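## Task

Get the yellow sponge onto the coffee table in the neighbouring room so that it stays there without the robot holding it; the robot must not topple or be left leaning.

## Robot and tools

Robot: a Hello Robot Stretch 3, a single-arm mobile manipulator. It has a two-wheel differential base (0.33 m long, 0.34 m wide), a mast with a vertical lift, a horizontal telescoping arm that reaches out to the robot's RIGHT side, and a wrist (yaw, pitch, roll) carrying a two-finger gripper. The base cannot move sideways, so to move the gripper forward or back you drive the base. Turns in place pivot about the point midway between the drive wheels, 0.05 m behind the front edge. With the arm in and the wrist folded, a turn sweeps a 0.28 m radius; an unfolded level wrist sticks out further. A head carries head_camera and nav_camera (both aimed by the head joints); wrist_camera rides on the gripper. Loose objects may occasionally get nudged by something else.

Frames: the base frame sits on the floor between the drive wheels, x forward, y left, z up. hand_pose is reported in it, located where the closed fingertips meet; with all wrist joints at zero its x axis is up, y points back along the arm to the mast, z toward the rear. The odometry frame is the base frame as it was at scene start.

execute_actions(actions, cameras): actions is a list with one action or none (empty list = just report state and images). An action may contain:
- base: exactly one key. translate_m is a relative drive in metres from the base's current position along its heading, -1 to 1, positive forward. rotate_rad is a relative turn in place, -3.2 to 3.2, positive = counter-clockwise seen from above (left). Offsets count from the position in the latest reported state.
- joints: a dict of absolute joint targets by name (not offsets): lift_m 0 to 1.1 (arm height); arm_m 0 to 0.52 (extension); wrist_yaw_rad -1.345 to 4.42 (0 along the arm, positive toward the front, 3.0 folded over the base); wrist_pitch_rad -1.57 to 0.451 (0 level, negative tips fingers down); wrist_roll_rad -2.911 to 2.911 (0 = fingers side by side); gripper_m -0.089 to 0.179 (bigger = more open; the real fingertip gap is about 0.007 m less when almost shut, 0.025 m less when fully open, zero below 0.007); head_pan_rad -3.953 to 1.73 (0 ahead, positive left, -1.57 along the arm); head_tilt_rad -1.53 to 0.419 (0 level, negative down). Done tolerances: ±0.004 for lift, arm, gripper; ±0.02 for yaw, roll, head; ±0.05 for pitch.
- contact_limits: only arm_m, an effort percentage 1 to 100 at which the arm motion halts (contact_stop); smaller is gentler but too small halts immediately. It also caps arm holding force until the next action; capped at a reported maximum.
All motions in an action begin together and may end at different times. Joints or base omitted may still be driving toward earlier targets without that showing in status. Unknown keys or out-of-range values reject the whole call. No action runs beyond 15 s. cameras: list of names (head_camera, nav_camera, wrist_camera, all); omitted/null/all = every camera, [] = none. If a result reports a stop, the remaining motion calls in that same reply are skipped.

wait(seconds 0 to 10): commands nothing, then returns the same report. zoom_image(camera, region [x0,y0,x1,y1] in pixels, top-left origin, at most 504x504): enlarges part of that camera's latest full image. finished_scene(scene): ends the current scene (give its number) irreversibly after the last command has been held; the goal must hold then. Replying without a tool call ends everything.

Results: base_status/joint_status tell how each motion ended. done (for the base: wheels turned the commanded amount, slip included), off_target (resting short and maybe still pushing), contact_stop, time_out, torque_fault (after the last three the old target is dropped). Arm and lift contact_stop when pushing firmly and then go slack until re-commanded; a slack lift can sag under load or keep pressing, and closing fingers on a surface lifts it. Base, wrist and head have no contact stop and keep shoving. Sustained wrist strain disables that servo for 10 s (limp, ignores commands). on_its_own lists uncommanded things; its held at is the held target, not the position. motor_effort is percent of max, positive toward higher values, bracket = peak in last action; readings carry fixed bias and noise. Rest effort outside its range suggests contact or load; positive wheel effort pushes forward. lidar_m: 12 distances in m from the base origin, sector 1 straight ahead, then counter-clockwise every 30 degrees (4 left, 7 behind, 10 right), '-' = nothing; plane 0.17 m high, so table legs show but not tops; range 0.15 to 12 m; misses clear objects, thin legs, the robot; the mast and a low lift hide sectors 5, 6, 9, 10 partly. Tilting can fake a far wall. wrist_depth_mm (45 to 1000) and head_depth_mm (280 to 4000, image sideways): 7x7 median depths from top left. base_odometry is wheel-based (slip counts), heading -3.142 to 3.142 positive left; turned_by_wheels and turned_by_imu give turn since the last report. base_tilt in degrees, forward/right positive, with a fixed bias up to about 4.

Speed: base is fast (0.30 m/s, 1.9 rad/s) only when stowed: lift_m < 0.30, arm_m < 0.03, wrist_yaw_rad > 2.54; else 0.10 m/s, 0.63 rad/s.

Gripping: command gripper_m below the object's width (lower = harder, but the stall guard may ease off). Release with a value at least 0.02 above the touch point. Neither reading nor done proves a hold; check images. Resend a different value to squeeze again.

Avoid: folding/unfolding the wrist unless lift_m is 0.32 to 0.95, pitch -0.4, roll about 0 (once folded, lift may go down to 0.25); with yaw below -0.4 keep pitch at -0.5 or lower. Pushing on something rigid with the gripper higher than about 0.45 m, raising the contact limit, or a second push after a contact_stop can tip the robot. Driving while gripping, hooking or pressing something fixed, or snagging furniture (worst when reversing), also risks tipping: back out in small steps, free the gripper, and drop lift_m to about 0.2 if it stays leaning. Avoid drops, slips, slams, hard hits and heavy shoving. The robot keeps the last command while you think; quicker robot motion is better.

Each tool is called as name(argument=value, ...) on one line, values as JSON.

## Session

execute_actions(actions=[])

Scene clock: 0.00 s.
base_odometry: x=+0.000 y=+0.000 heading=+0.000 (m, m, rad; odometry frame)
turned_by_wheels: +0.000 (rad since the last result)
turned_by_imu: +0.000 (rad since the last result)
base_tilt: forward=+0.9 right=+0.9 (deg)
lidar_m: 0.68 0.66 0.68 0.93 2.50 2.67 1.66 1.47 1.03 0.75 0.72 0.75
head_depth_mm: 847 858 859 862 870 883 889 / 799 808 814 824 832 845 854 / 746 752 760 767 778 782 792 / 697 705 710 718 726 734 736 / 655 664 667 674 684 686 693 / 619 626 633 637 641 649 654 / 589 594 596 602 608 612 616
base_status: not commanded
joint_positions: lift_m=+0.307 arm_m=+0.001 wrist_yaw_rad=+3.049 wrist_pitch_rad=-0.502 wrist_roll_rad=+0.010 gripper_m=+0.037 head_pan_rad=+0.016 head_tilt_rad=+0.006
joint_status: not commanded
motor_effort: left_wheel=+1 right_wheel=+0 lift_m=+28 arm_m=+1 wrist_yaw_rad=+0 wrist_pitch_rad=+4 wrist_roll_rad=+0 gripper_m=+0 head_pan_rad=+0 head_tilt_rad=+1 (%)
hand_pose: x=-0.0016 y=+0.0664 z=+0.3014 quat_wxyz=(+0.208, +0.695, +0.143, +0.673) (m; base frame)
wrist_depth_mm: - - - - 853 662 538 / - - - - 885 698 561 / 825 815 - 781 777 711 589 / 665 657 657 650 639 638 602 / 560 555 552 558 548 541 531 / 485 - - - - 470 464 / 439 - - - 414 413 412
pictures: head_camera (sideways: a quarter turn clockwise sets it upright), nav_camera (sideways: a quarter turn counterclockwise sets it upright), wrist_camera
Images, in order (width x height): head_camera 896x504, nav_camera 672x504, wrist_camera 644x364.

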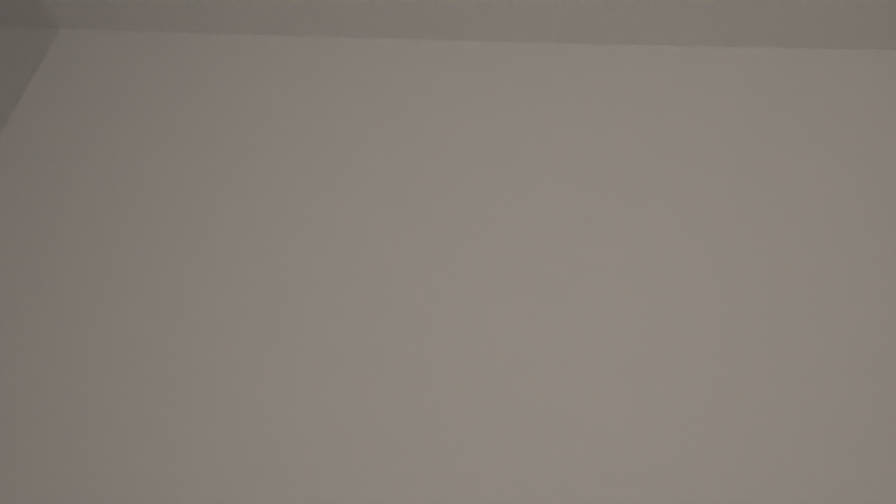

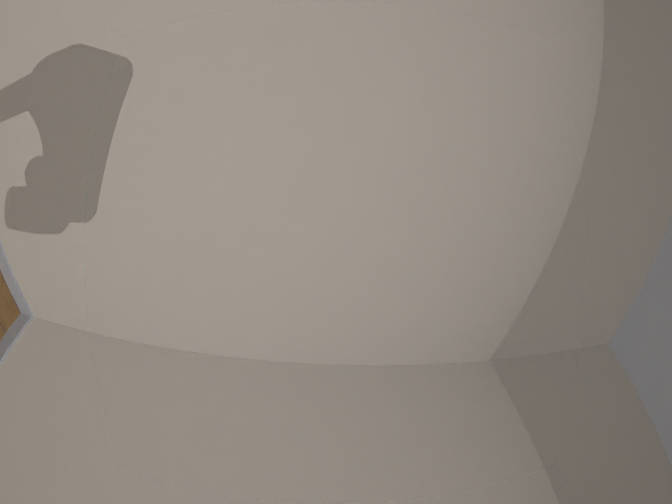

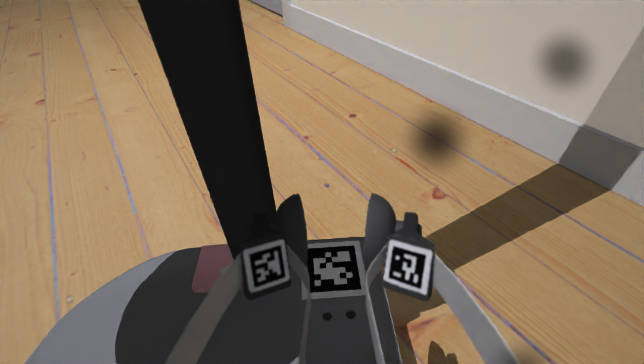

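execute_actions(actions=[{"joints":{"head_pan_rad":1.6,"head_tilt_rad":-0.5}}], cameras=["head_camera","nav_camera"])

execute_actions(actions=[{"joints":{"head_pan_rad":-3.4,"head_tilt_rad":-0.5}}], cameras=["head_camera","nav_camera"])

Scene clock: 2.10 s.
base_odometry: x=+0.000 y=+0.000 heading=+0.000 (m, m, rad; odometry frame)
turned_by_wheels: +0.000 (rad since the last result)
turned_by_imu: +0.000 (rad since the last result)
base_tilt: forward=+1.0 right=+0.9 (deg)
lidar_m: 0.68 0.66 0.68 0.92 2.51 2.67 1.66 1.47 1.03 0.75 0.72 0.75
head_depth_mm: 732 770 821 877 943 1017 1104 / 823 874 938 1013 1101 1204 1245 / 941 1008 1097 1201 1319 1420 1284 / 1102 1197 1316 1475 1659 1518 1280 / 1392 1547 1740 1999 1922 1528 1271 / 1748 1988 2281 2417 1904 1528 1282 / 2228 2677 2987 2523 1909 1545 1307
base_status: not commanded
joint_positions: lift_m=+0.307 arm_m=+0.001 wrist_yaw_rad=+3.049 wrist_pitch_rad=-0.502 wrist_roll_rad=+0.010 gripper_m=+0.037 head_pan_rad=+1.593 head_tilt_rad=-0.493
joint_status: all done
motor_effort: left_wheel=+0(0) right_wheel=+0(0) lift_m=+28(28) arm_m=+1(1) wrist_yaw_rad=+0(0) wrist_pitch_rad=+4(4) wrist_roll_rad=+0(0) gripper_m=+1(0) head_pan_rad=+3(36) head_tilt_rad=-1(22) (%)
hand_pose: x=-0.0016 y=+0.0664 z=+0.3014 quat_wxyz=(+0.208, +0.695, +0.143, +0.673) (m; base frame)
wrist_depth_mm: - - - - 844 665 541 / - - - - 879 703 564 / 817 810 - 783 772 703 591 / 674 653 656 642 638 625 602 / 561 553 553 560 544 533 535 / 483 - - - - 466 456 / 435 - - - 412 412 403
pictures: head_camera (sideways: a quarter turn clockwise sets it upright), nav_camera (sideways: a quarter turn counterclockwise sets it upright)
Images, in order (width x height): head_camera 896x504, nav_camera 672x504.

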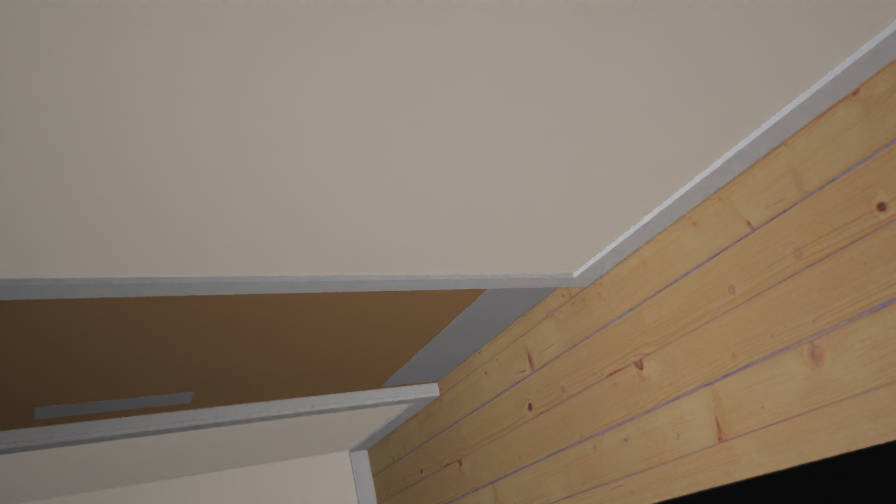

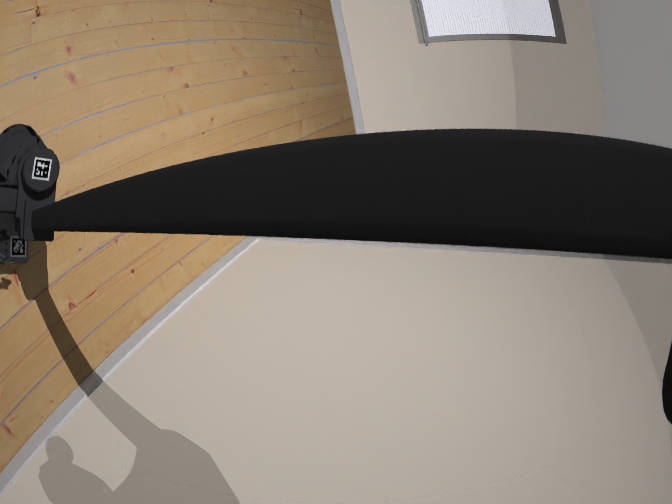

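Scene clock: 4.70 s.
base_odometry: x=+0.000 y=+0.000 heading=+0.000 (m, m, rad; odometry frame)
turned_by_wheels: +0.000 (rad since the last result)
turned_by_imu: +0.000 (rad since the last result)
base_tilt: forward=+0.9 right=+0.9 (deg)
lidar_m: 0.68 0.66 0.68 0.93 2.50 2.68 1.66 1.47 1.03 0.75 0.72 0.75
head_depth_mm: 2887 3107 3293 2592 1939 1534 1286 / 2840 3129 3392 2545 1923 1536 1274 / 2515 2823 3115 2558 1922 1535 1286 / 2272 2494 2743 2537 1915 1525 1276 / 2062 2229 2469 2557 1871 1531 1288 / 1918 1996 2179 2223 1919 1516 1283 / 1761 1803 2032 2249 1909 1532 1287
base_status: not commanded
joint_positions: lift_m=+0.307 arm_m=+0.001 wrist_yaw_rad=+3.049 wrist_pitch_rad=-0.502 wrist_roll_rad=+0.010 gripper_m=+0.037 head_pan_rad=-3.393 head_tilt_rad=-0.494
joint_status: all done
motor_effort: left_wheel=+0(0) right_wheel=+0(0) lift_m=+29(28) arm_m=+2(1) wrist_yaw_rad=+0(0) wrist_pitch_rad=+4(4) wrist_roll_rad=+0(0) gripper_m=-1(0) head_pan_rad=-2(35) head_tilt_rad=-2(2) (%)
hand_pose: x=-0.0016 y=+0.0664 z=+0.3014 quat_wxyz=(+0.208, +0.695, +0.143, +0.673) (m; base frame)
wrist_depth_mm: - - - - 833 667 535 / - - - - 890 700 567 / 819 801 - 773 788 717 598 / 665 661 651 650 628 636 598 / 559 557 545 558 543 533 535 / 485 - - - - 463 463 / 441 - - - 416 412 409
pictures: head_camera (sideways: a quarter turn clockwise sets it upright), nav_camera (sideways: a quarter turn counterclockwise sets it upright)
Images, in order (width x height): head_camera 896x504, nav_camera 672x504.

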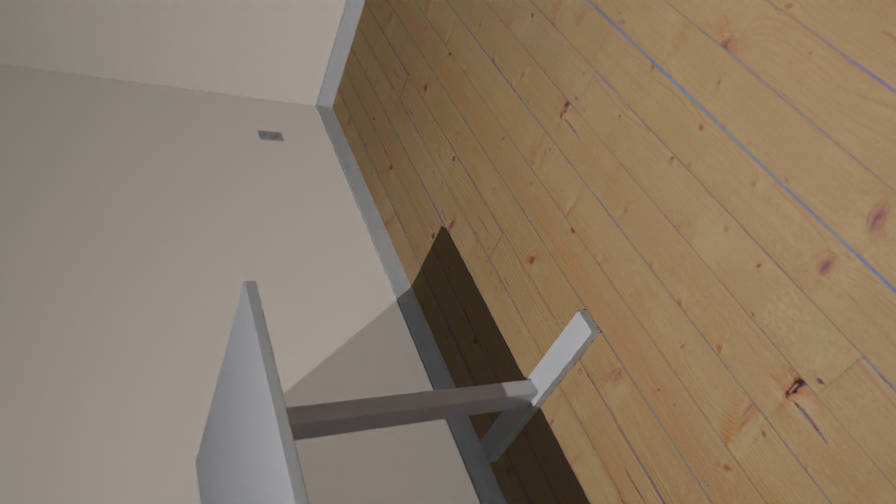

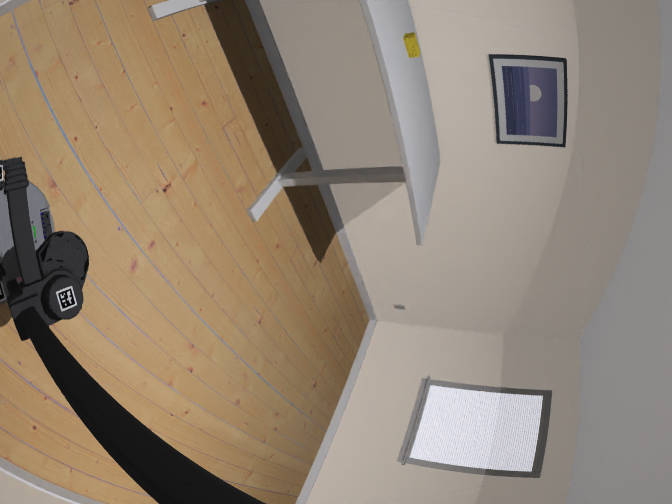

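execute_actions(actions=[{"base":{"rotate_rad":0.3},"joints":{"head_pan_rad":-2.2,"head_tilt_rad":-0.55}}], cameras=["head_camera","nav_camera"])

Scene clock: 7.57 s.
base_odometry: x=+0.000 y=+0.000 heading=+0.300 (m, m, rad; odometry frame)
turned_by_wheels: +0.300 (rad since the last result)
turned_by_imu: +0.303 (rad since the last result)
base_tilt: forward=+0.9 right=+0.9 (deg)
lidar_m: 0.66 0.66 0.78 1.40 3.07 1.66 1.87 1.38 0.82 0.72 0.73 0.75
head_depth_mm: 1429 1602 1910 2116 1766 1475 1260 / 1213 1376 1615 1948 1816 1479 1249 / 1062 1194 1356 1568 1734 1481 1250 / 937 1040 1157 1319 1514 1475 1248 / 843 919 1018 1133 1285 1414 1241 / 767 830 909 1001 1108 1262 1250 / 701 753 812 889 980 1087 1181
base_status: done
joint_positions: lift_m=+0.307 arm_m=+0.001 wrist_yaw_rad=+3.049 wrist_pitch_rad=-0.502 wrist_roll_rad=+0.010 gripper_m=+0.037 head_pan_rad=-2.207 head_tilt_rad=-0.543
joint_status: all done
motor_effort: left_wheel=-2(7) right_wheel=+2(5) lift_m=+28(28) arm_m=+1(1) wrist_yaw_rad=+0(0) wrist_pitch_rad=+4(4) wrist_roll_rad=+0(0) gripper_m=-1(0) head_pan_rad=+3(36) head_tilt_rad=-1(7) (%)
hand_pose: x=-0.0016 y=+0.0664 z=+0.3014 quat_wxyz=(+0.208, +0.695, +0.143, +0.673) (m; base frame)
wrist_depth_mm: - - - - - 820 616 / - - - - 991 837 638 / 824 822 - 793 780 767 641 / 666 656 655 647 640 624 613 / 556 554 558 564 549 533 528 / 479 - - - - 465 463 / 439 - - - 413 411 407
pictures: head_camera (sideways: a quarter turn clockwise sets it upright), nav_camera (sideways: a quarter turn counterclockwise sets it upright)
Images, in order (width x height): head_camera 896x504, nav_camera 672x504.

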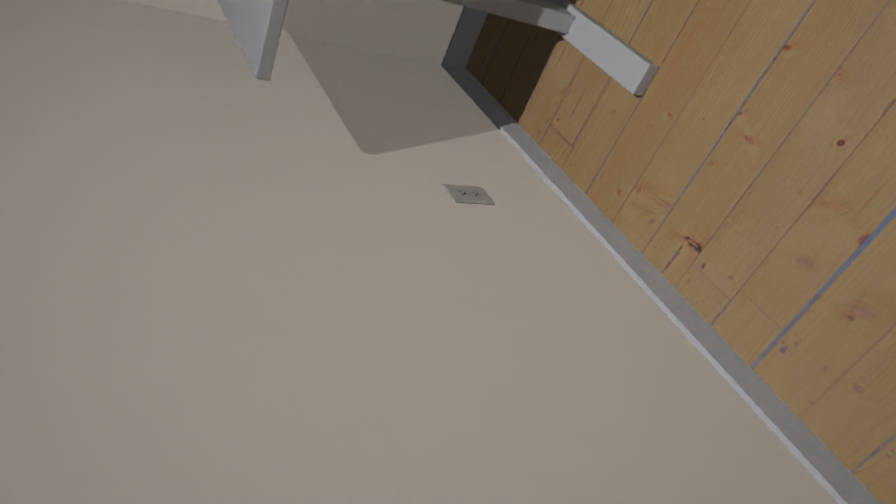

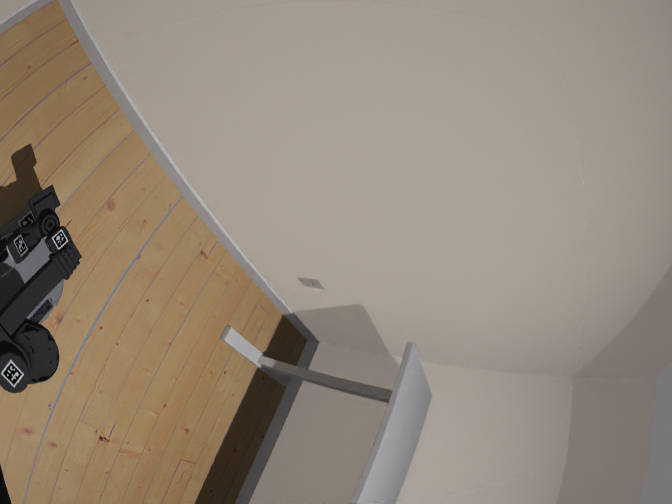

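execute_actions(actions=[{"base":{"rotate_rad":1.57},"joints":{"lift_m":0.28}}], cameras=[])

execute_actions(actions=[{"base":{"translate_m":0.4}}], cameras=[])

execute_actions(actions=[{"base":{"rotate_rad":1.57},"joints":{"head_pan_rad":0.6}}], cameras=[])

execute_actions(actions=[{"base":{"translate_m":1.0}}], cameras=["head_camera","nav_camera"])

Scene clock: 11.83 s.
base_odometry: x=+0.000 y=+0.000 heading=+1.870 (m, m, rad; odometry frame)
turned_by_wheels: +1.570 (rad since the last result)
turned_by_imu: +1.579 (rad since the last result)
base_tilt: forward=+0.9 right=+0.9 (deg)
lidar_m: 1.38 3.06 1.66 1.87 1.39 0.82 0.72 0.72 0.75 0.66 0.66 0.77
head_depth_mm: 627 678 737 809 901 1009 1137 / 668 728 798 879 985 1120 1215 / 717 788 869 973 1099 1277 1248 / 778 859 954 1080 1241 1416 1243 / 767 839 928 1035 1169 1346 1245 / 700 755 824 909 1009 1144 1215 / 635 685 742 810 888 997 1115
base_status: done
joint_positions: lift_m=+0.280 arm_m=+0.001 wrist_yaw_rad=+3.049 wrist_pitch_rad=-0.503 wrist_roll_rad=+0.010 gripper_m=+0.037 head_pan_rad=-2.207 head_tilt_rad=-0.544
joint_status: all done
motor_effort: left_wheel=-1(9) right_wheel=+2(8) lift_m=+24(25) arm_m=+1(1) wrist_yaw_rad=+0(0) wrist_pitch_rad=+4(4) wrist_roll_rad=+0(0) gripper_m=+0(1) head_pan_rad=+3(3) head_tilt_rad=-1(2) (%)
hand_pose: x=-0.0016 y=+0.0663 z=+0.2743 quat_wxyz=(+0.208, +0.695, +0.143, +0.673) (m; base frame)
wrist_depth_mm: - - - - - - - / 991 973 944 953 931 896 886 / 772 759 - 753 725 718 713 / 619 626 606 600 589 584 584 / 525 532 - - 509 503 495 / 463 - - - - 438 429 / - - - - 386 384 386
pictures: none
No camera images: the call's "cameras" was empty. Leave "cameras" out to get every camera's image.

Scene clock: 14.83 s.
base_odometry: x=-0.118 y=+0.382 heading=+1.870 (m, m, rad; odometry frame)
turned_by_wheels: +0.000 (rad since the last result)
turned_by_imu: +0.000 (rad since the last result)
base_tilt: forward=+0.9 right=+0.9 (deg)
lidar_m: 1.26 2.67 2.25 1.59 1.70 1.27 1.12 1.08 0.64 0.56 0.57 0.67
head_depth_mm: 989 1055 1152 1270 1401 1469 1258 / 946 1078 1216 1373 1546 1484 1250 / 823 924 1054 1226 1458 1486 1252 / 729 807 901 1023 1189 1366 1245 / 654 713 793 879 992 1150 1220 / 594 643 700 772 859 971 1105 / 542 584 632 689 758 845 944
base_status: done
joint_positions: lift_m=+0.280 arm_m=+0.001 wrist_yaw_rad=+3.049 wrist_pitch_rad=-0.503 wrist_roll_rad=+0.010 gripper_m=+0.037 head_pan_rad=-2.207 head_tilt_rad=-0.544
joint_status: not commanded
motor_effort: left_wheel=-2(7) right_wheel=+2(7) lift_m=+25(25) arm_m=+1(1) wrist_yaw_rad=+0(0) wrist_pitch_rad=+4(4) wrist_roll_rad=+0(0) gripper_m=+1(1) head_pan_rad=+3(3) head_tilt_rad=-2(1) (%)
hand_pose: x=-0.0016 y=+0.0663 z=+0.2743 quat_wxyz=(+0.208, +0.695, +0.143, +0.673) (m; base frame)
wrist_depth_mm: - - - - - - - / 975 957 958 938 926 917 904 / 759 750 - 731 724 708 689 / 621 618 611 605 591 587 581 / 519 539 - - 513 504 501 / 462 - - - - 434 436 / - - - - 389 382 383
pictures: none
No camera images: the call's "cameras" was empty. Leave "cameras" out to get every camera's image.

Scene clock: 17.13 s.
base_odometry: x=-0.118 y=+0.382 heading=-2.844 (m, m, rad; odometry frame)
turned_by_wheels: +1.570 (rad since the last result)
turned_by_imu: +1.578 (rad since the last result)
base_tilt: forward=+1.0 right=+0.9 (deg)
lidar_m: 1.58 1.69 1.27 1.11 1.10 0.65 0.56 0.57 0.66 1.25 2.67 2.26
head_depth_mm: 1602 1516 1921 2113 1811 1478 1245 / 1648 1413 1993 2187 1807 1490 1244 / 1705 1515 2073 2273 1815 1476 1241 / 1762 1506 2172 2320 1812 1465 1253 / 1837 1632 2185 2173 1814 1470 1237 / 1831 1824 2125 2172 1805 1468 1239 / 1601 1638 1768 1899 1794 1468 1241
base_status: done
joint_positions: lift_m=+0.280 arm_m=+0.001 wrist_yaw_rad=+3.049 wrist_pitch_rad=-0.503 wrist_roll_rad=+0.010 gripper_m=+0.037 head_pan_rad=+0.593 head_tilt_rad=-0.544
joint_status: all done
motor_effort: left_wheel=-2(9) right_wheel=+2(8) lift_m=+25(25) arm_m=+1(1) wrist_yaw_rad=+0(0) wrist_pitch_rad=+4(4) wrist_roll_rad=+0(0) gripper_m=+0(2) head_pan_rad=+3(34) head_tilt_rad=-1(1) (%)
hand_pose: x=-0.0016 y=+0.0662 z=+0.2743 quat_wxyz=(+0.208, +0.695, +0.143, +0.673) (m; base frame)
wrist_depth_mm: 905 970 - - - - - / 941 997 974 957 919 896 911 / 766 751 - 745 730 719 707 / 615 611 615 604 596 594 575 / 526 533 - - 508 497 498 / 460 - - - - 437 430 / - - - - 390 383 384
pictures: none
No camera images: the call's "cameras" was empty. Leave "cameras" out to get every camera's image.

Scene clock: 22.07 s.
base_odometry: x=-1.074 y=+0.089 heading=-2.844 (m, m, rad; odometry frame)
turned_by_wheels: +0.000 (rad since the last result)
turned_by_imu: +0.000 (rad since the last result)
base_tilt: forward=+0.9 right=+0.9 (deg)
lidar_m: 0.59 0.99 1.12 1.13 1.36 1.59 1.54 1.54 1.84 2.42 1.93 1.14
head_depth_mm: 788 859 888 625 483 394 333 / 811 887 880 623 483 393 333 / 836 924 885 625 482 393 331 / 862 951 882 621 481 392 339 / 895 995 878 619 480 391 354 / 921 1030 875 620 479 392 1166 / 968 1078 872 617 478 391 1231
base_status: done
joint_positions: lift_m=+0.280 arm_m=+0.001 wrist_yaw_rad=+3.049 wrist_pitch_rad=-0.503 wrist_roll_rad=+0.010 gripper_m=+0.037 head_pan_rad=+0.593 head_tilt_rad=-0.544
joint_status: not commanded
motor_effort: left_wheel=-2(5) right_wheel=+2(8) lift_m=+25(25) arm_m=+2(1) wrist_yaw_rad=+0(0) wrist_pitch_rad=+5(4) wrist_roll_rad=+0(0) gripper_m=-1(0) head_pan_rad=+3(3) head_tilt_rad=-2(2) (%)
hand_pose: x=-0.0016 y=+0.0662 z=+0.2743 quat_wxyz=(+0.208, +0.695, +0.143, +0.673) (m; base frame)
wrist_depth_mm: - - - - - - 899 / 992 974 943 946 928 900 865 / 767 750 - 723 713 715 710 / 617 608 608 601 598 588 583 / 528 535 - - 507 502 498 / 463 - - - - 436 430 / - - - - 385 384 381
pictures: head_camera (sideways: a quarter turn clockwise sets it upright), nav_camera (sideways: a quarter turn counterclockwise sets it upright)
Images, in order (width x height): head_camera 896x504, nav_camera 672x504.

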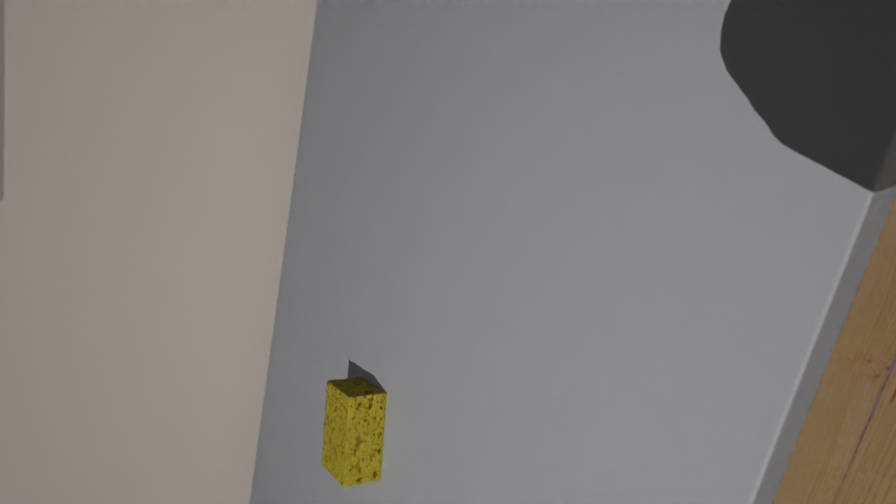

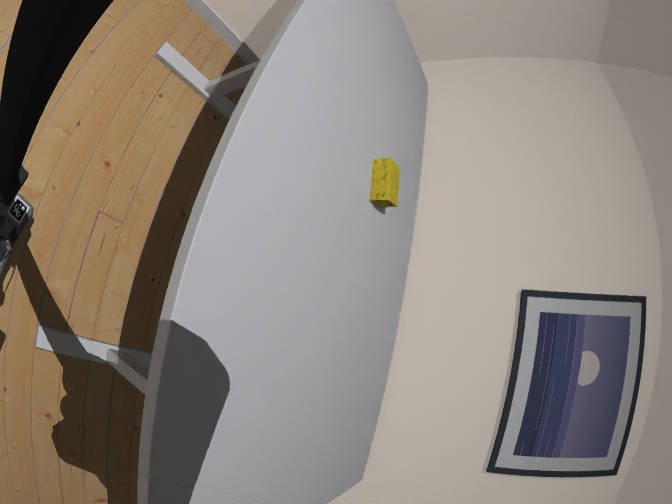

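execute_actions(actions=[{"base":{"rotate_rad":-1.57}}], cameras=[])

execute_actions(actions=[{"base":{"translate_m":0.2}}], cameras=[])

execute_actions(actions=[{"base":{"rotate_rad":-1.585},"joints":{"head_pan_rad":-1.57,"head_tilt_rad":-0.8}}], cameras=[])

execute_actions(actions=[{"base":{"translate_m":-0.46}}], cameras=["head_camera","nav_camera"])

Scene clock: 26.17 s.
base_odometry: x=-1.074 y=+0.089 heading=+1.870 (m, m, rad; odometry frame)
turned_by_wheels: -1.570 (rad since the last result)
turned_by_imu: -1.578 (rad since the last result)
base_tilt: forward=+1.0 right=+0.9 (deg)
lidar_m: 2.42 1.92 1.14 0.58 1.00 1.12 1.14 1.36 1.59 1.54 1.54 1.85
head_depth_mm: 1989 2150 2385 2350 1827 1478 1248 / 2052 2262 2474 2358 1828 1477 1246 / 2155 2340 2625 2356 1802 1476 1251 / 2194 2435 2755 2330 1808 1482 1245 / 1983 2145 2324 2285 1812 1466 1247 / 1642 1749 1897 2050 479 1427 1248 / 1397 1480 1571 1654 479 401 1219
base_status: done
joint_positions: lift_m=+0.280 arm_m=+0.001 wrist_yaw_rad=+3.049 wrist_pitch_rad=-0.503 wrist_roll_rad=+0.010 gripper_m=+0.037 head_pan_rad=+0.593 head_tilt_rad=-0.544
joint_status: not commanded
motor_effort: left_wheel=+2(11) right_wheel=-1(7) lift_m=+25(25) arm_m=+1(1) wrist_yaw_rad=+0(0) wrist_pitch_rad=+4(4) wrist_roll_rad=+0(0) gripper_m=+1(1) head_pan_rad=+2(3) head_tilt_rad=-1(1) (%)
hand_pose: x=-0.0016 y=+0.0662 z=+0.2743 quat_wxyz=(+0.208, +0.695, +0.143, +0.673) (m; base frame)
wrist_depth_mm: 819 864 970 991 - - - / 892 932 936 855 912 903 887 / 763 758 - 708 700 705 701 / 618 613 608 603 564 590 577 / 523 537 - - 502 499 497 / 463 - - - - 436 429 / - - - - 385 386 379
pictures: none
No camera images: the call's "cameras" was empty. Leave "cameras" out to get every camera's image.

Scene clock: 28.63 s.
base_odometry: x=-1.133 y=+0.280 heading=+1.870 (m, m, rad; odometry frame)
turned_by_wheels: +0.000 (rad since the last result)
turned_by_imu: +0.000 (rad since the last result)
base_tilt: forward=+0.9 right=+0.9 (deg)
lidar_m: 2.23 2.01 1.19 0.59 1.04 1.22 1.32 1.55 1.70 1.49 1.49 1.79
head_depth_mm: 1823 1977 2189 2348 1814 1482 1248 / 1874 2044 2300 2355 1826 1474 1248 / 1958 2138 2352 2343 1802 1482 1262 / 2003 2217 2468 2338 1803 1465 1242 / 2017 2175 2416 2352 1819 1477 1244 / 1725 1827 1976 2092 1812 1477 1245 / 1478 1551 1642 1752 1746 1477 1239
base_status: done
joint_positions: lift_m=+0.280 arm_m=+0.001 wrist_yaw_rad=+3.049 wrist_pitch_rad=-0.503 wrist_roll_rad=+0.010 gripper_m=+0.037 head_pan_rad=+0.593 head_tilt_rad=-0.544
joint_status: not commanded
motor_effort: left_wheel=+3(12) right_wheel=-2(5) lift_m=+25(25) arm_m=+1(1) wrist_yaw_rad=+0(0) wrist_pitch_rad=+4(5) wrist_roll_rad=+0(0) gripper_m=+0(1) head_pan_rad=+3(3) head_tilt_rad=-1(2) (%)
hand_pose: x=-0.0016 y=+0.0662 z=+0.2743 quat_wxyz=(+0.208, +0.695, +0.143, +0.673) (m; base frame)
wrist_depth_mm: 876 890 592 - - - - / 917 937 658 935 944 920 903 / 764 751 - 698 731 713 707 / 621 608 593 573 588 583 577 / 525 534 - - 508 500 500 / 466 - - - - 437 429 / - - - - 385 385 383
pictures: none
No camera images: the call's "cameras" was empty. Leave "cameras" out to get every camera's image.

Scene clock: 30.83 s.
base_odometry: x=-1.133 y=+0.280 heading=+0.285 (m, m, rad; odometry frame)
turned_by_wheels: -1.585 (rad since the last result)
turned_by_imu: -1.592 (rad since the last result)
base_tilt: forward=+1.0 right=+0.9 (deg)
lidar_m: 1.49 1.49 1.78 2.22 2.03 1.19 0.59 1.04 1.22 1.32 1.55 1.71
head_depth_mm: 963 703 549 1627 1485 1289 1134 / 962 701 606 1744 1487 1287 1133 / 964 781 1938 1740 1485 1271 1147 / 1067 1621 1923 1743 1477 1276 1157 / 1392 1576 1855 1736 1478 1281 1131 / 1350 1539 1780 1746 1477 1277 1135 / 1320 1495 1736 1712 1461 1288 1132
base_status: done
joint_positions: lift_m=+0.280 arm_m=+0.001 wrist_yaw_rad=+3.049 wrist_pitch_rad=-0.503 wrist_roll_rad=+0.010 gripper_m=+0.037 head_pan_rad=-1.563 head_tilt_rad=-0.790
joint_status: all done
motor_effort: left_wheel=+2(11) right_wheel=-2(6) lift_m=+25(25) arm_m=+0(1) wrist_yaw_rad=+0(0) wrist_pitch_rad=+4(5) wrist_roll_rad=+0(0) gripper_m=+1(0) head_pan_rad=-3(38) head_tilt_rad=-3(15) (%)
hand_pose: x=-0.0016 y=+0.0662 z=+0.2743 quat_wxyz=(+0.208, +0.695, +0.143, +0.673) (m; base frame)
wrist_depth_mm: - - - - - - - / 985 970 957 926 926 892 880 / 757 760 - 737 721 721 710 / 616 604 603 605 593 595 588 / 526 532 - - 516 505 493 / 468 - - - - 437 432 / - - - - 387 387 386
pictures: none
No camera images: the call's "cameras" was empty. Leave "cameras" out to get every camera's image.

Scene clock: 33.70 s.
base_odometry: x=-1.574 y=+0.151 heading=+0.284 (m, m, rad; odometry frame)
turned_by_wheels: +0.000 (rad since the last result)
turned_by_imu: +0.255 (rad since the last result)
base_tilt: forward=+1.0 right=+0.8 (deg)
lidar_m: 1.49 1.59 2.13 2.16 1.47 1.07 0.59 1.08 1.38 1.62 1.69 1.54
head_depth_mm: 961 1584 1937 1705 1482 1287 1138 / 1440 1648 1930 1733 1481 1286 1135 / 1423 1638 1926 1753 1474 1283 1146 / 1443 1666 1938 1745 1477 1281 1156 / 1423 1652 1945 1736 1473 1291 1133 / 1427 1644 1924 1730 1479 1273 1131 / 1438 1661 1929 1742 1452 1282 1133
base_status: translate_m off_target (by the wheels' count: -0.4595 of -0.4600)
joint_positions: lift_m=+0.280 arm_m=+0.001 wrist_yaw_rad=+3.050 wrist_pitch_rad=-0.504 wrist_roll_rad=+0.010 gripper_m=+0.037 head_pan_rad=-1.565 head_tilt_rad=-0.792
joint_status: not commanded
on_its_own: left_wheel is at rest, and its effort (-72) is outside its rest range (-18 to +18); right_wheel is at rest, and its effort (-47) is outside its rest range (-18 to +18)
motor_effort: left_wheel=-72(76) right_wheel=-47(49) lift_m=+27(27) arm_m=+1(1) wrist_yaw_rad=-1(1) wrist_pitch_rad=+5(5) wrist_roll_rad=+0(0) gripper_m=+0(0) head_pan_rad=-2(2) head_tilt_rad=-2(2) (%)
hand_pose: x=-0.0018 y=+0.0660 z=+0.2739 quat_wxyz=(+0.209, +0.695, +0.144, +0.673) (m; base frame)
wrist_depth_mm: - - - - - - - / 985 981 951 933 922 911 897 / 761 742 - 734 719 720 702 / 621 616 611 605 594 591 584 / 520 533 - - 510 501 491 / 465 - - - - 431 433 / - - - - 387 385 380
pictures: head_camera (sideways: a quarter turn clockwise sets it upright), nav_camera (sideways: a quarter turn counterclockwise sets it upright)
Images, in order (width x height): head_camera 896x504, nav_camera 672x504.

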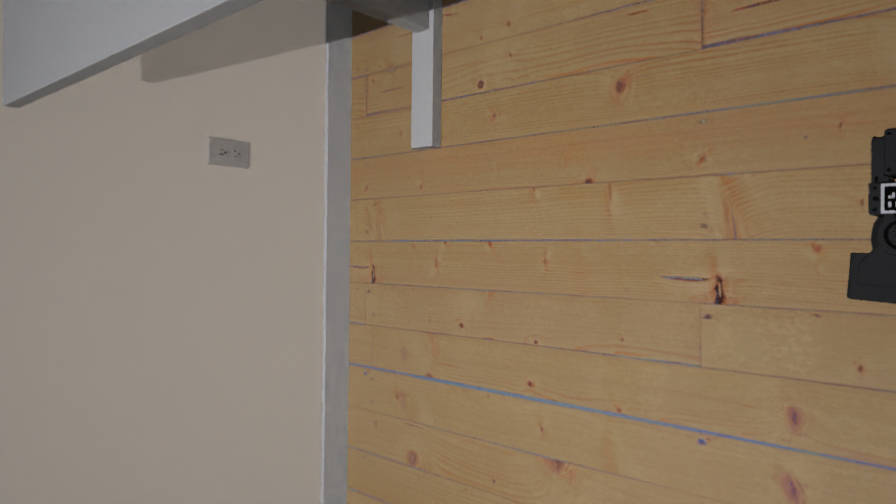

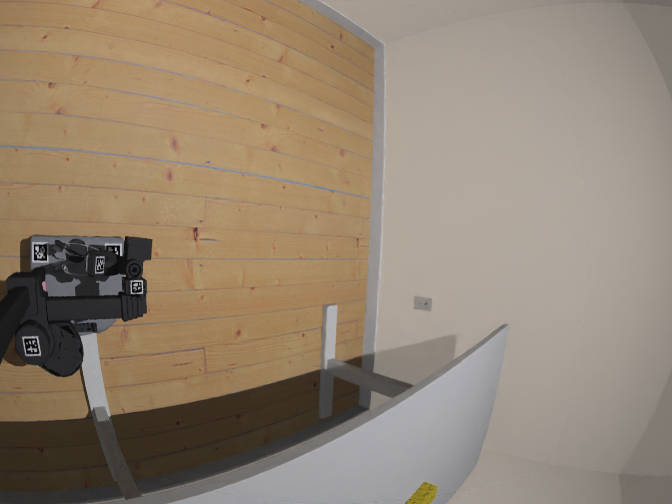

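execute_actions(actions=[{"base":{"translate_m":0.4}}], cameras=[])

execute_actions(actions=[{"base":{"rotate_rad":-1.82}}], cameras=["head_camera","nav_camera"])

Scene clock: 37.73 s.
base_odometry: x=-1.190 y=+0.263 heading=+0.284 (m, m, rad; odometry frame)
turned_by_wheels: +0.000 (rad since the last result)
turned_by_imu: +0.001 (rad since the last result)
base_tilt: forward=+0.9 right=+0.9 (deg)
lidar_m: 1.09 1.13 1.61 2.15 2.03 1.49 0.99 1.50 1.60 1.62 1.54 1.13
head_depth_mm: 1443 1646 1945 1748 1488 1285 1143 / 1430 1656 1943 1742 1472 1281 1132 / 1436 1653 1942 1734 1475 1278 1148 / 1433 1656 1946 1740 1478 1286 1155 / 1435 1658 1921 1739 1482 1281 1136 / 1443 1645 1934 1734 1478 1291 1130 / 1437 1657 1934 1746 1476 1274 1134
base_status: done
joint_positions: lift_m=+0.280 arm_m=+0.001 wrist_yaw_rad=+3.050 wrist_pitch_rad=-0.504 wrist_roll_rad=+0.010 gripper_m=+0.037 head_pan_rad=-1.565 head_tilt_rad=-0.792
joint_status: not commanded
motor_effort: left_wheel=+0(50) right_wheel=+0(35) lift_m=+27(26) arm_m=+0(2) wrist_yaw_rad=-1(1) wrist_pitch_rad=+5(5) wrist_roll_rad=+0(0) gripper_m=+1(1) head_pan_rad=-2(2) head_tilt_rad=-3(3) (%)
hand_pose: x=-0.0018 y=+0.0660 z=+0.2739 quat_wxyz=(+0.209, +0.695, +0.144, +0.673) (m; base frame)
wrist_depth_mm: - - - - - - - / - 977 967 941 919 911 889 / 751 745 - 735 730 719 710 / 617 610 607 602 599 587 580 / 523 527 - - 507 497 491 / 460 - - - - 438 426 / - - - - 386 388 379
pictures: none
No camera images: the call's "cameras" was empty. Leave "cameras" out to get every camera's image.

Scene clock: 40.03 s.
base_odometry: x=-1.190 y=+0.263 heading=-1.536 (m, m, rad; odometry frame)
turned_by_wheels: -1.820 (rad since the last result)
turned_by_imu: -1.829 (rad since the last result)
base_tilt: forward=+0.9 right=+0.9 (deg)
lidar_m: 1.62 1.63 1.25 1.09 1.09 1.32 2.15 2.15 1.64 0.99 0.99 1.59
head_depth_mm: 1407 1644 1922 1745 1470 1288 1144 / 1374 1594 1890 1746 1467 1285 1134 / 1337 1544 1837 1728 1478 1282 1142 / 1299 1497 1775 1760 1469 1285 1156 / 1253 752 1716 1744 1466 1277 1137 / 950 695 1577 1647 1470 1285 1133 / 948 693 1619 1731 1466 1282 1136
base_status: done
joint_positions: lift_m=+0.280 arm_m=+0.001 wrist_yaw_rad=+3.050 wrist_pitch_rad=-0.504 wrist_roll_rad=+0.010 gripper_m=+0.037 head_pan_rad=-1.565 head_tilt_rad=-0.792
joint_status: not commanded
motor_effort: left_wheel=+3(12) right_wheel=-2(5) lift_m=+27(27) arm_m=+0(0) wrist_yaw_rad=-1(1) wrist_pitch_rad=+5(5) wrist_roll_rad=+0(0) gripper_m=+1(1) head_pan_rad=-2(2) head_tilt_rad=-2(2) (%)
hand_pose: x=-0.0018 y=+0.0660 z=+0.2739 quat_wxyz=(+0.209, +0.695, +0.144, +0.673) (m; base frame)
wrist_depth_mm: 937 970 - - - - - / 957 963 937 926 922 902 882 / 754 751 - 735 717 701 698 / 624 616 604 605 598 587 583 / 515 525 - - 515 499 494 / 460 - - - - 435 432 / - - - - 387 380 384
pictures: head_camera (sideways: a quarter turn clockwise sets it upright), nav_camera (sideways: a quarter turn counterclockwise sets it upright)
Images, in order (width x height): head_camera 896x504, nav_camera 672x504.

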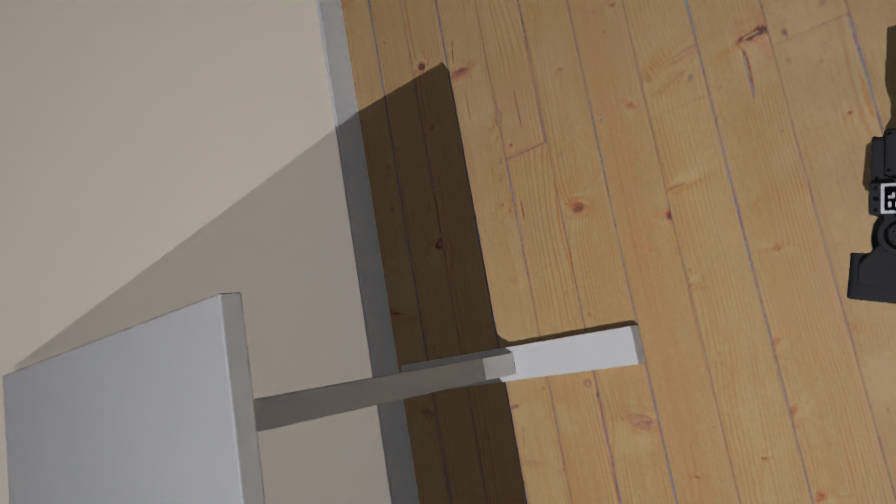

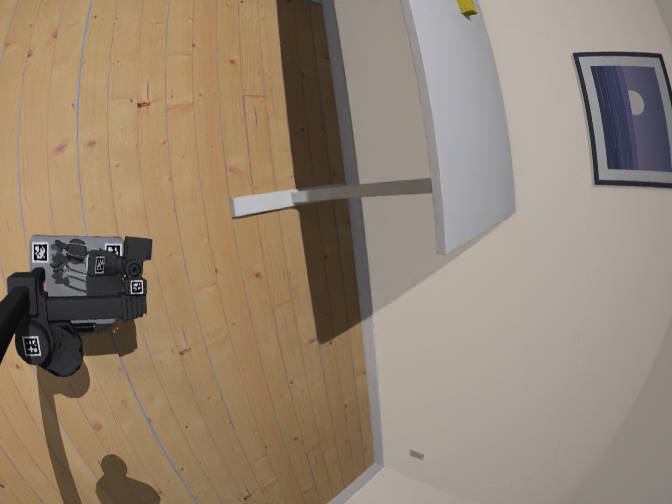

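execute_actions(actions=[{"base":{"translate_m":0.75},"joints":{"head_tilt_rad":-0.65}}], cameras=["head_camera","nav_camera"])

Scene clock: 44.87 s.
base_odometry: x=-1.163 y=-0.486 heading=-1.535 (m, m, rad; odometry frame)
turned_by_wheels: +0.000 (rad since the last result)
turned_by_imu: +0.001 (rad since the last result)
base_tilt: forward=+0.9 right=+1.0 (deg)
lidar_m: 0.89 0.89 1.05 1.27 1.27 1.49 2.66 2.44 1.06 1.26 0.99 0.97
head_depth_mm: 1187 993 693 1349 1489 1374 1190 / 1152 994 691 1774 1641 1377 1190 / 1124 990 688 1709 1635 1377 1183 / 1105 985 689 1664 1616 1369 1183 / 1074 985 685 588 1614 1370 1185 / 1047 856 687 586 1618 1364 1182 / 1025 979 685 565 1636 1369 1183
base_status: done
joint_positions: lift_m=+0.280 arm_m=+0.001 wrist_yaw_rad=+3.050 wrist_pitch_rad=-0.504 wrist_roll_rad=+0.010 gripper_m=+0.037 head_pan_rad=-1.565 head_tilt_rad=-0.655
joint_status: all done
motor_effort: left_wheel=+3(10) right_wheel=-2(4) lift_m=+27(27) arm_m=+0(0) wrist_yaw_rad=-1(1) wrist_pitch_rad=+5(4) wrist_roll_rad=+0(0) gripper_m=+1(0) head_pan_rad=-2(1) head_tilt_rad=+3(11) (%)
hand_pose: x=-0.0018 y=+0.0660 z=+0.2739 quat_wxyz=(+0.209, +0.695, +0.144, +0.673) (m; base frame)
wrist_depth_mm: - - - - - - 827 / - 981 931 931 929 888 807 / 763 741 - 734 710 710 709 / 620 618 620 600 594 593 580 / 523 528 - - 510 498 499 / 459 - - - - 437 433 / - - - - 384 388 381
pictures: head_camera (sideways: a quarter turn clockwise sets it upright), nav_camera (sideways: a quarter turn counterclockwise sets it upright)
Images, in order (width x height): head_camera 896x504, nav_camera 672x504.

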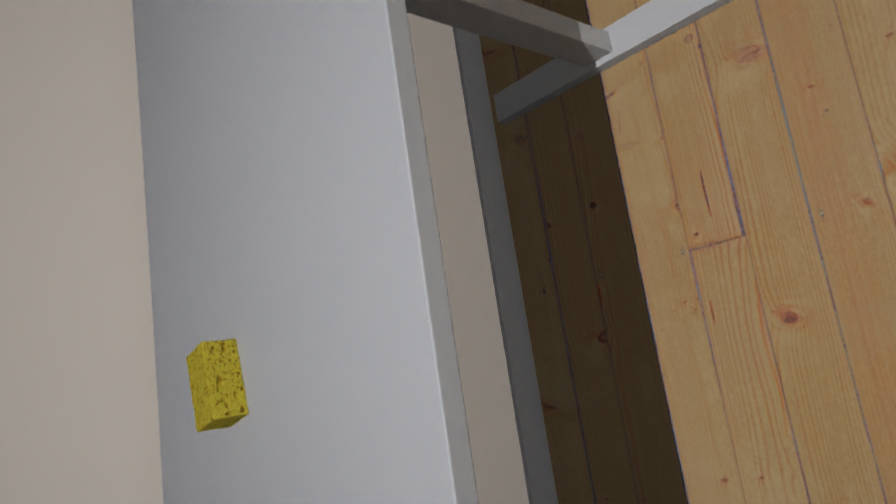

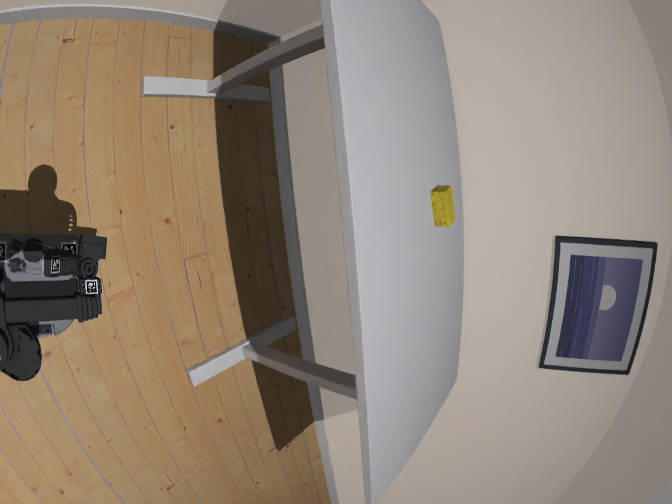

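execute_actions(actions=[{"base":{"rotate_rad":0.22},"joints":{"lift_m":0.92,"wrist_pitch_rad":-0.4}}], cameras=[])

execute_actions(actions=[{"joints":{"wrist_yaw_rad":0,"gripper_m":0.175}}], cameras=[])

execute_actions(actions=[{"joints":{"arm_m":0.35,"lift_m":0.86}}], cameras=["head_camera","wrist_camera"])

Scene clock: 52.70 s.
base_odometry: x=-1.163 y=-0.486 heading=-1.316 (m, m, rad; odometry frame)
turned_by_wheels: +0.220 (rad since the last result)
turned_by_imu: +0.223 (rad since the last result)
base_tilt: forward=+0.9 right=+0.9 (deg)
lidar_m: 0.89 0.92 1.25 1.27 1.31 1.82 2.88 1.83 1.06 1.26 0.96 0.93
head_depth_mm: 1076 995 693 589 1738 - 1159 / 1070 995 690 588 1740 - 1163 / 1072 995 690 590 1685 - - / 1064 879 689 587 1622 - - / 1064 987 689 587 1643 - 1137 / 1064 986 688 588 1630 1398 1151 / 1066 983 684 585 1603 1371 1177
base_status: done
joint_positions: lift_m=+0.920 arm_m=+0.001 wrist_yaw_rad=+3.050 wrist_pitch_rad=-0.422 wrist_roll_rad=+0.010 gripper_m=+0.037 head_pan_rad=-1.565 head_tilt_rad=-0.655
joint_status: all done
motor_effort: left_wheel=-2(8) right_wheel=+2(7) lift_m=+31(34) arm_m=+1(0) wrist_yaw_rad=-1(0) wrist_pitch_rad=+8(8) wrist_roll_rad=+0(0) gripper_m=+0(1) head_pan_rad=-2(1) head_tilt_rad=+1(2) (%)
hand_pose: x=-0.0008 y=+0.0771 z=+0.9316 quat_wxyz=(+0.181, +0.700, +0.116, +0.681) (m; base frame)
wrist_depth_mm: - - - - - - 993 / - - - - - - 993 / - - - - - - 997 / - - - - - - - / - - - - - - - / - - - - - - - / - - - - - - -
pictures: none
No camera images: the call's "cameras" was empty. Leave "cameras" out to get every camera's image.

Scene clock: 55.23 s.
base_odometry: x=-1.163 y=-0.486 heading=-1.316 (m, m, rad; odometry frame)
turned_by_wheels: +0.000 (rad since the last result)
turned_by_imu: +0.000 (rad since the last result)
base_tilt: forward=+0.9 right=+0.9 (deg)
lidar_m: 0.89 0.92 1.25 1.27 1.30 1.82 2.88 1.83 1.06 1.26 0.97 0.93
head_depth_mm: 1076 996 695 592 1749 - - / 1069 994 695 590 1729 - - / 1068 992 691 588 - - - / 1062 884 688 588 - - 1185 / 1064 990 688 586 1652 1370 1183 / 1071 981 686 584 1632 1369 1181 / 1061 981 685 583 1594 1374 1178
base_status: not commanded
joint_positions: lift_m=+0.920 arm_m=+0.001 wrist_yaw_rad=+0.002 wrist_pitch_rad=-0.422 wrist_roll_rad=+0.010 gripper_m=+0.175 head_pan_rad=-1.565 head_tilt_rad=-0.655
joint_status: all done
motor_effort: left_wheel=-2(2) right_wheel=+2(2) lift_m=+32(31) arm_m=+0(1) wrist_yaw_rad=-2(2) wrist_pitch_rad=+8(7) wrist_roll_rad=+0(0) gripper_m=+0(86) head_pan_rad=-1(2) head_tilt_rad=+2(2) (%)
hand_pose: x=-0.0211 y=-0.3697 z=+0.9315 quat_wxyz=(+0.688, +0.148, -0.694, -0.149) (m; base frame)
wrist_depth_mm: 471 463 446 427 418 403 397 / 291 286 281 276 270 266 260 / 252 250 248 247 248 244 701 / 977 - - - - - 807 / - - - - - - - / - - - - - - - / - - - - - - -
pictures: none
No camera images: the call's "cameras" was empty. Leave "cameras" out to get every camera's image.

Scene clock: 58.50 s.
base_odometry: x=-1.163 y=-0.486 heading=-1.315 (m, m, rad; odometry frame)
turned_by_wheels: +0.000 (rad since the last result)
turned_by_imu: -0.005 (rad since the last result)
base_tilt: forward=+1.0 right=+1.0 (deg)
lidar_m: 0.89 0.92 1.23 1.27 1.31 1.81 2.89 1.83 1.06 1.26 0.97 0.93
head_depth_mm: 1070 1010 697 595 - 1374 1185 / 1073 1013 731 - 1628 1369 1182 / 1067 1003 727 - 1608 1382 1188 / 1063 1003 697 570 1583 1382 1188 / 1068 1006 693 591 1636 1370 1184 / 1066 1001 694 589 1638 1376 1184 / 1054 998 689 588 1629 1367 1183
base_status: not commanded
joint_positions: lift_m=+0.859 arm_m=+0.237 wrist_yaw_rad=+0.001 wrist_pitch_rad=-0.570 wrist_roll_rad=+0.009 gripper_m=+0.175 head_pan_rad=-1.565 head_tilt_rad=-0.650
joint_status: arm_m contact_stop (moved +0.236 of +0.349); the others done
on_its_own: arm_m is slack since a contact_stop, until your next command for it (your +0.350 is given up); wrist_pitch_rad is at rest, and its effort (+56) is outside its rest range (-20 to +32)
motor_effort: left_wheel=+0(16) right_wheel=+0(6) lift_m=+51(50) arm_m=+1(29) wrist_yaw_rad=-1(18) wrist_pitch_rad=+56(81) wrist_roll_rad=+0(0) gripper_m=+1(1) head_pan_rad=-2(2) head_tilt_rad=+0(3) (%)
hand_pose: x=-0.0214 y=-0.5850 z=+0.8392 quat_wxyz=(+0.676, +0.198, -0.681, -0.200) (m; base frame)
wrist_depth_mm: - 49 48 47 48 - - / - - - - - - - / - - - - - - - / - - - - - - - / - - - - - - - / - - - - - - - / - - - - - - -
pictures: head_camera (sideways: a quarter turn clockwise sets it upright), wrist_camera
Images, in order (width x height): head_camera 896x504, wrist_camera 644x364.

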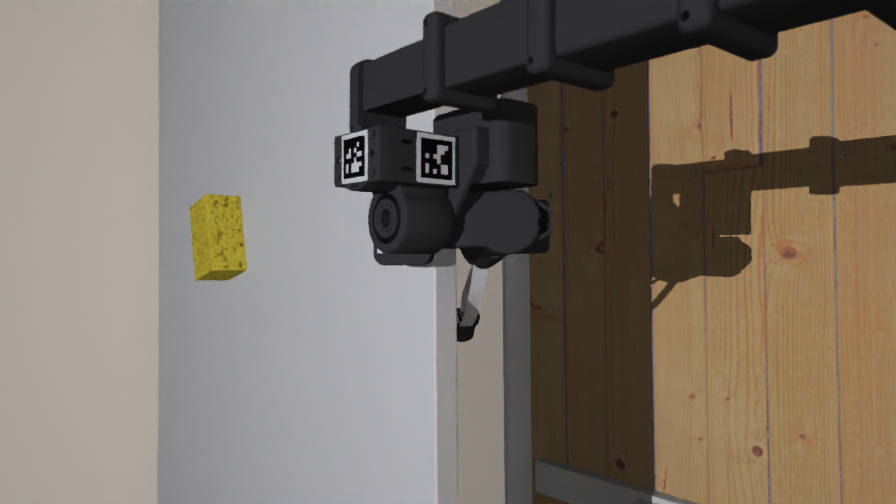

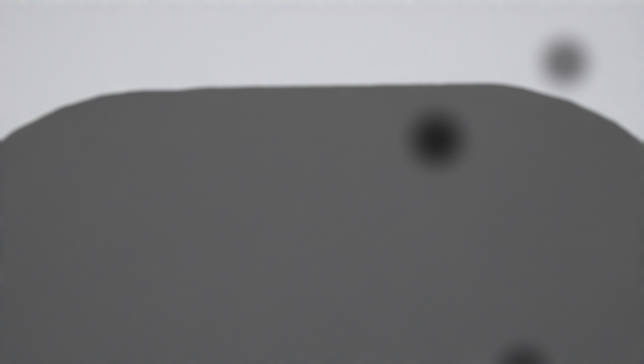

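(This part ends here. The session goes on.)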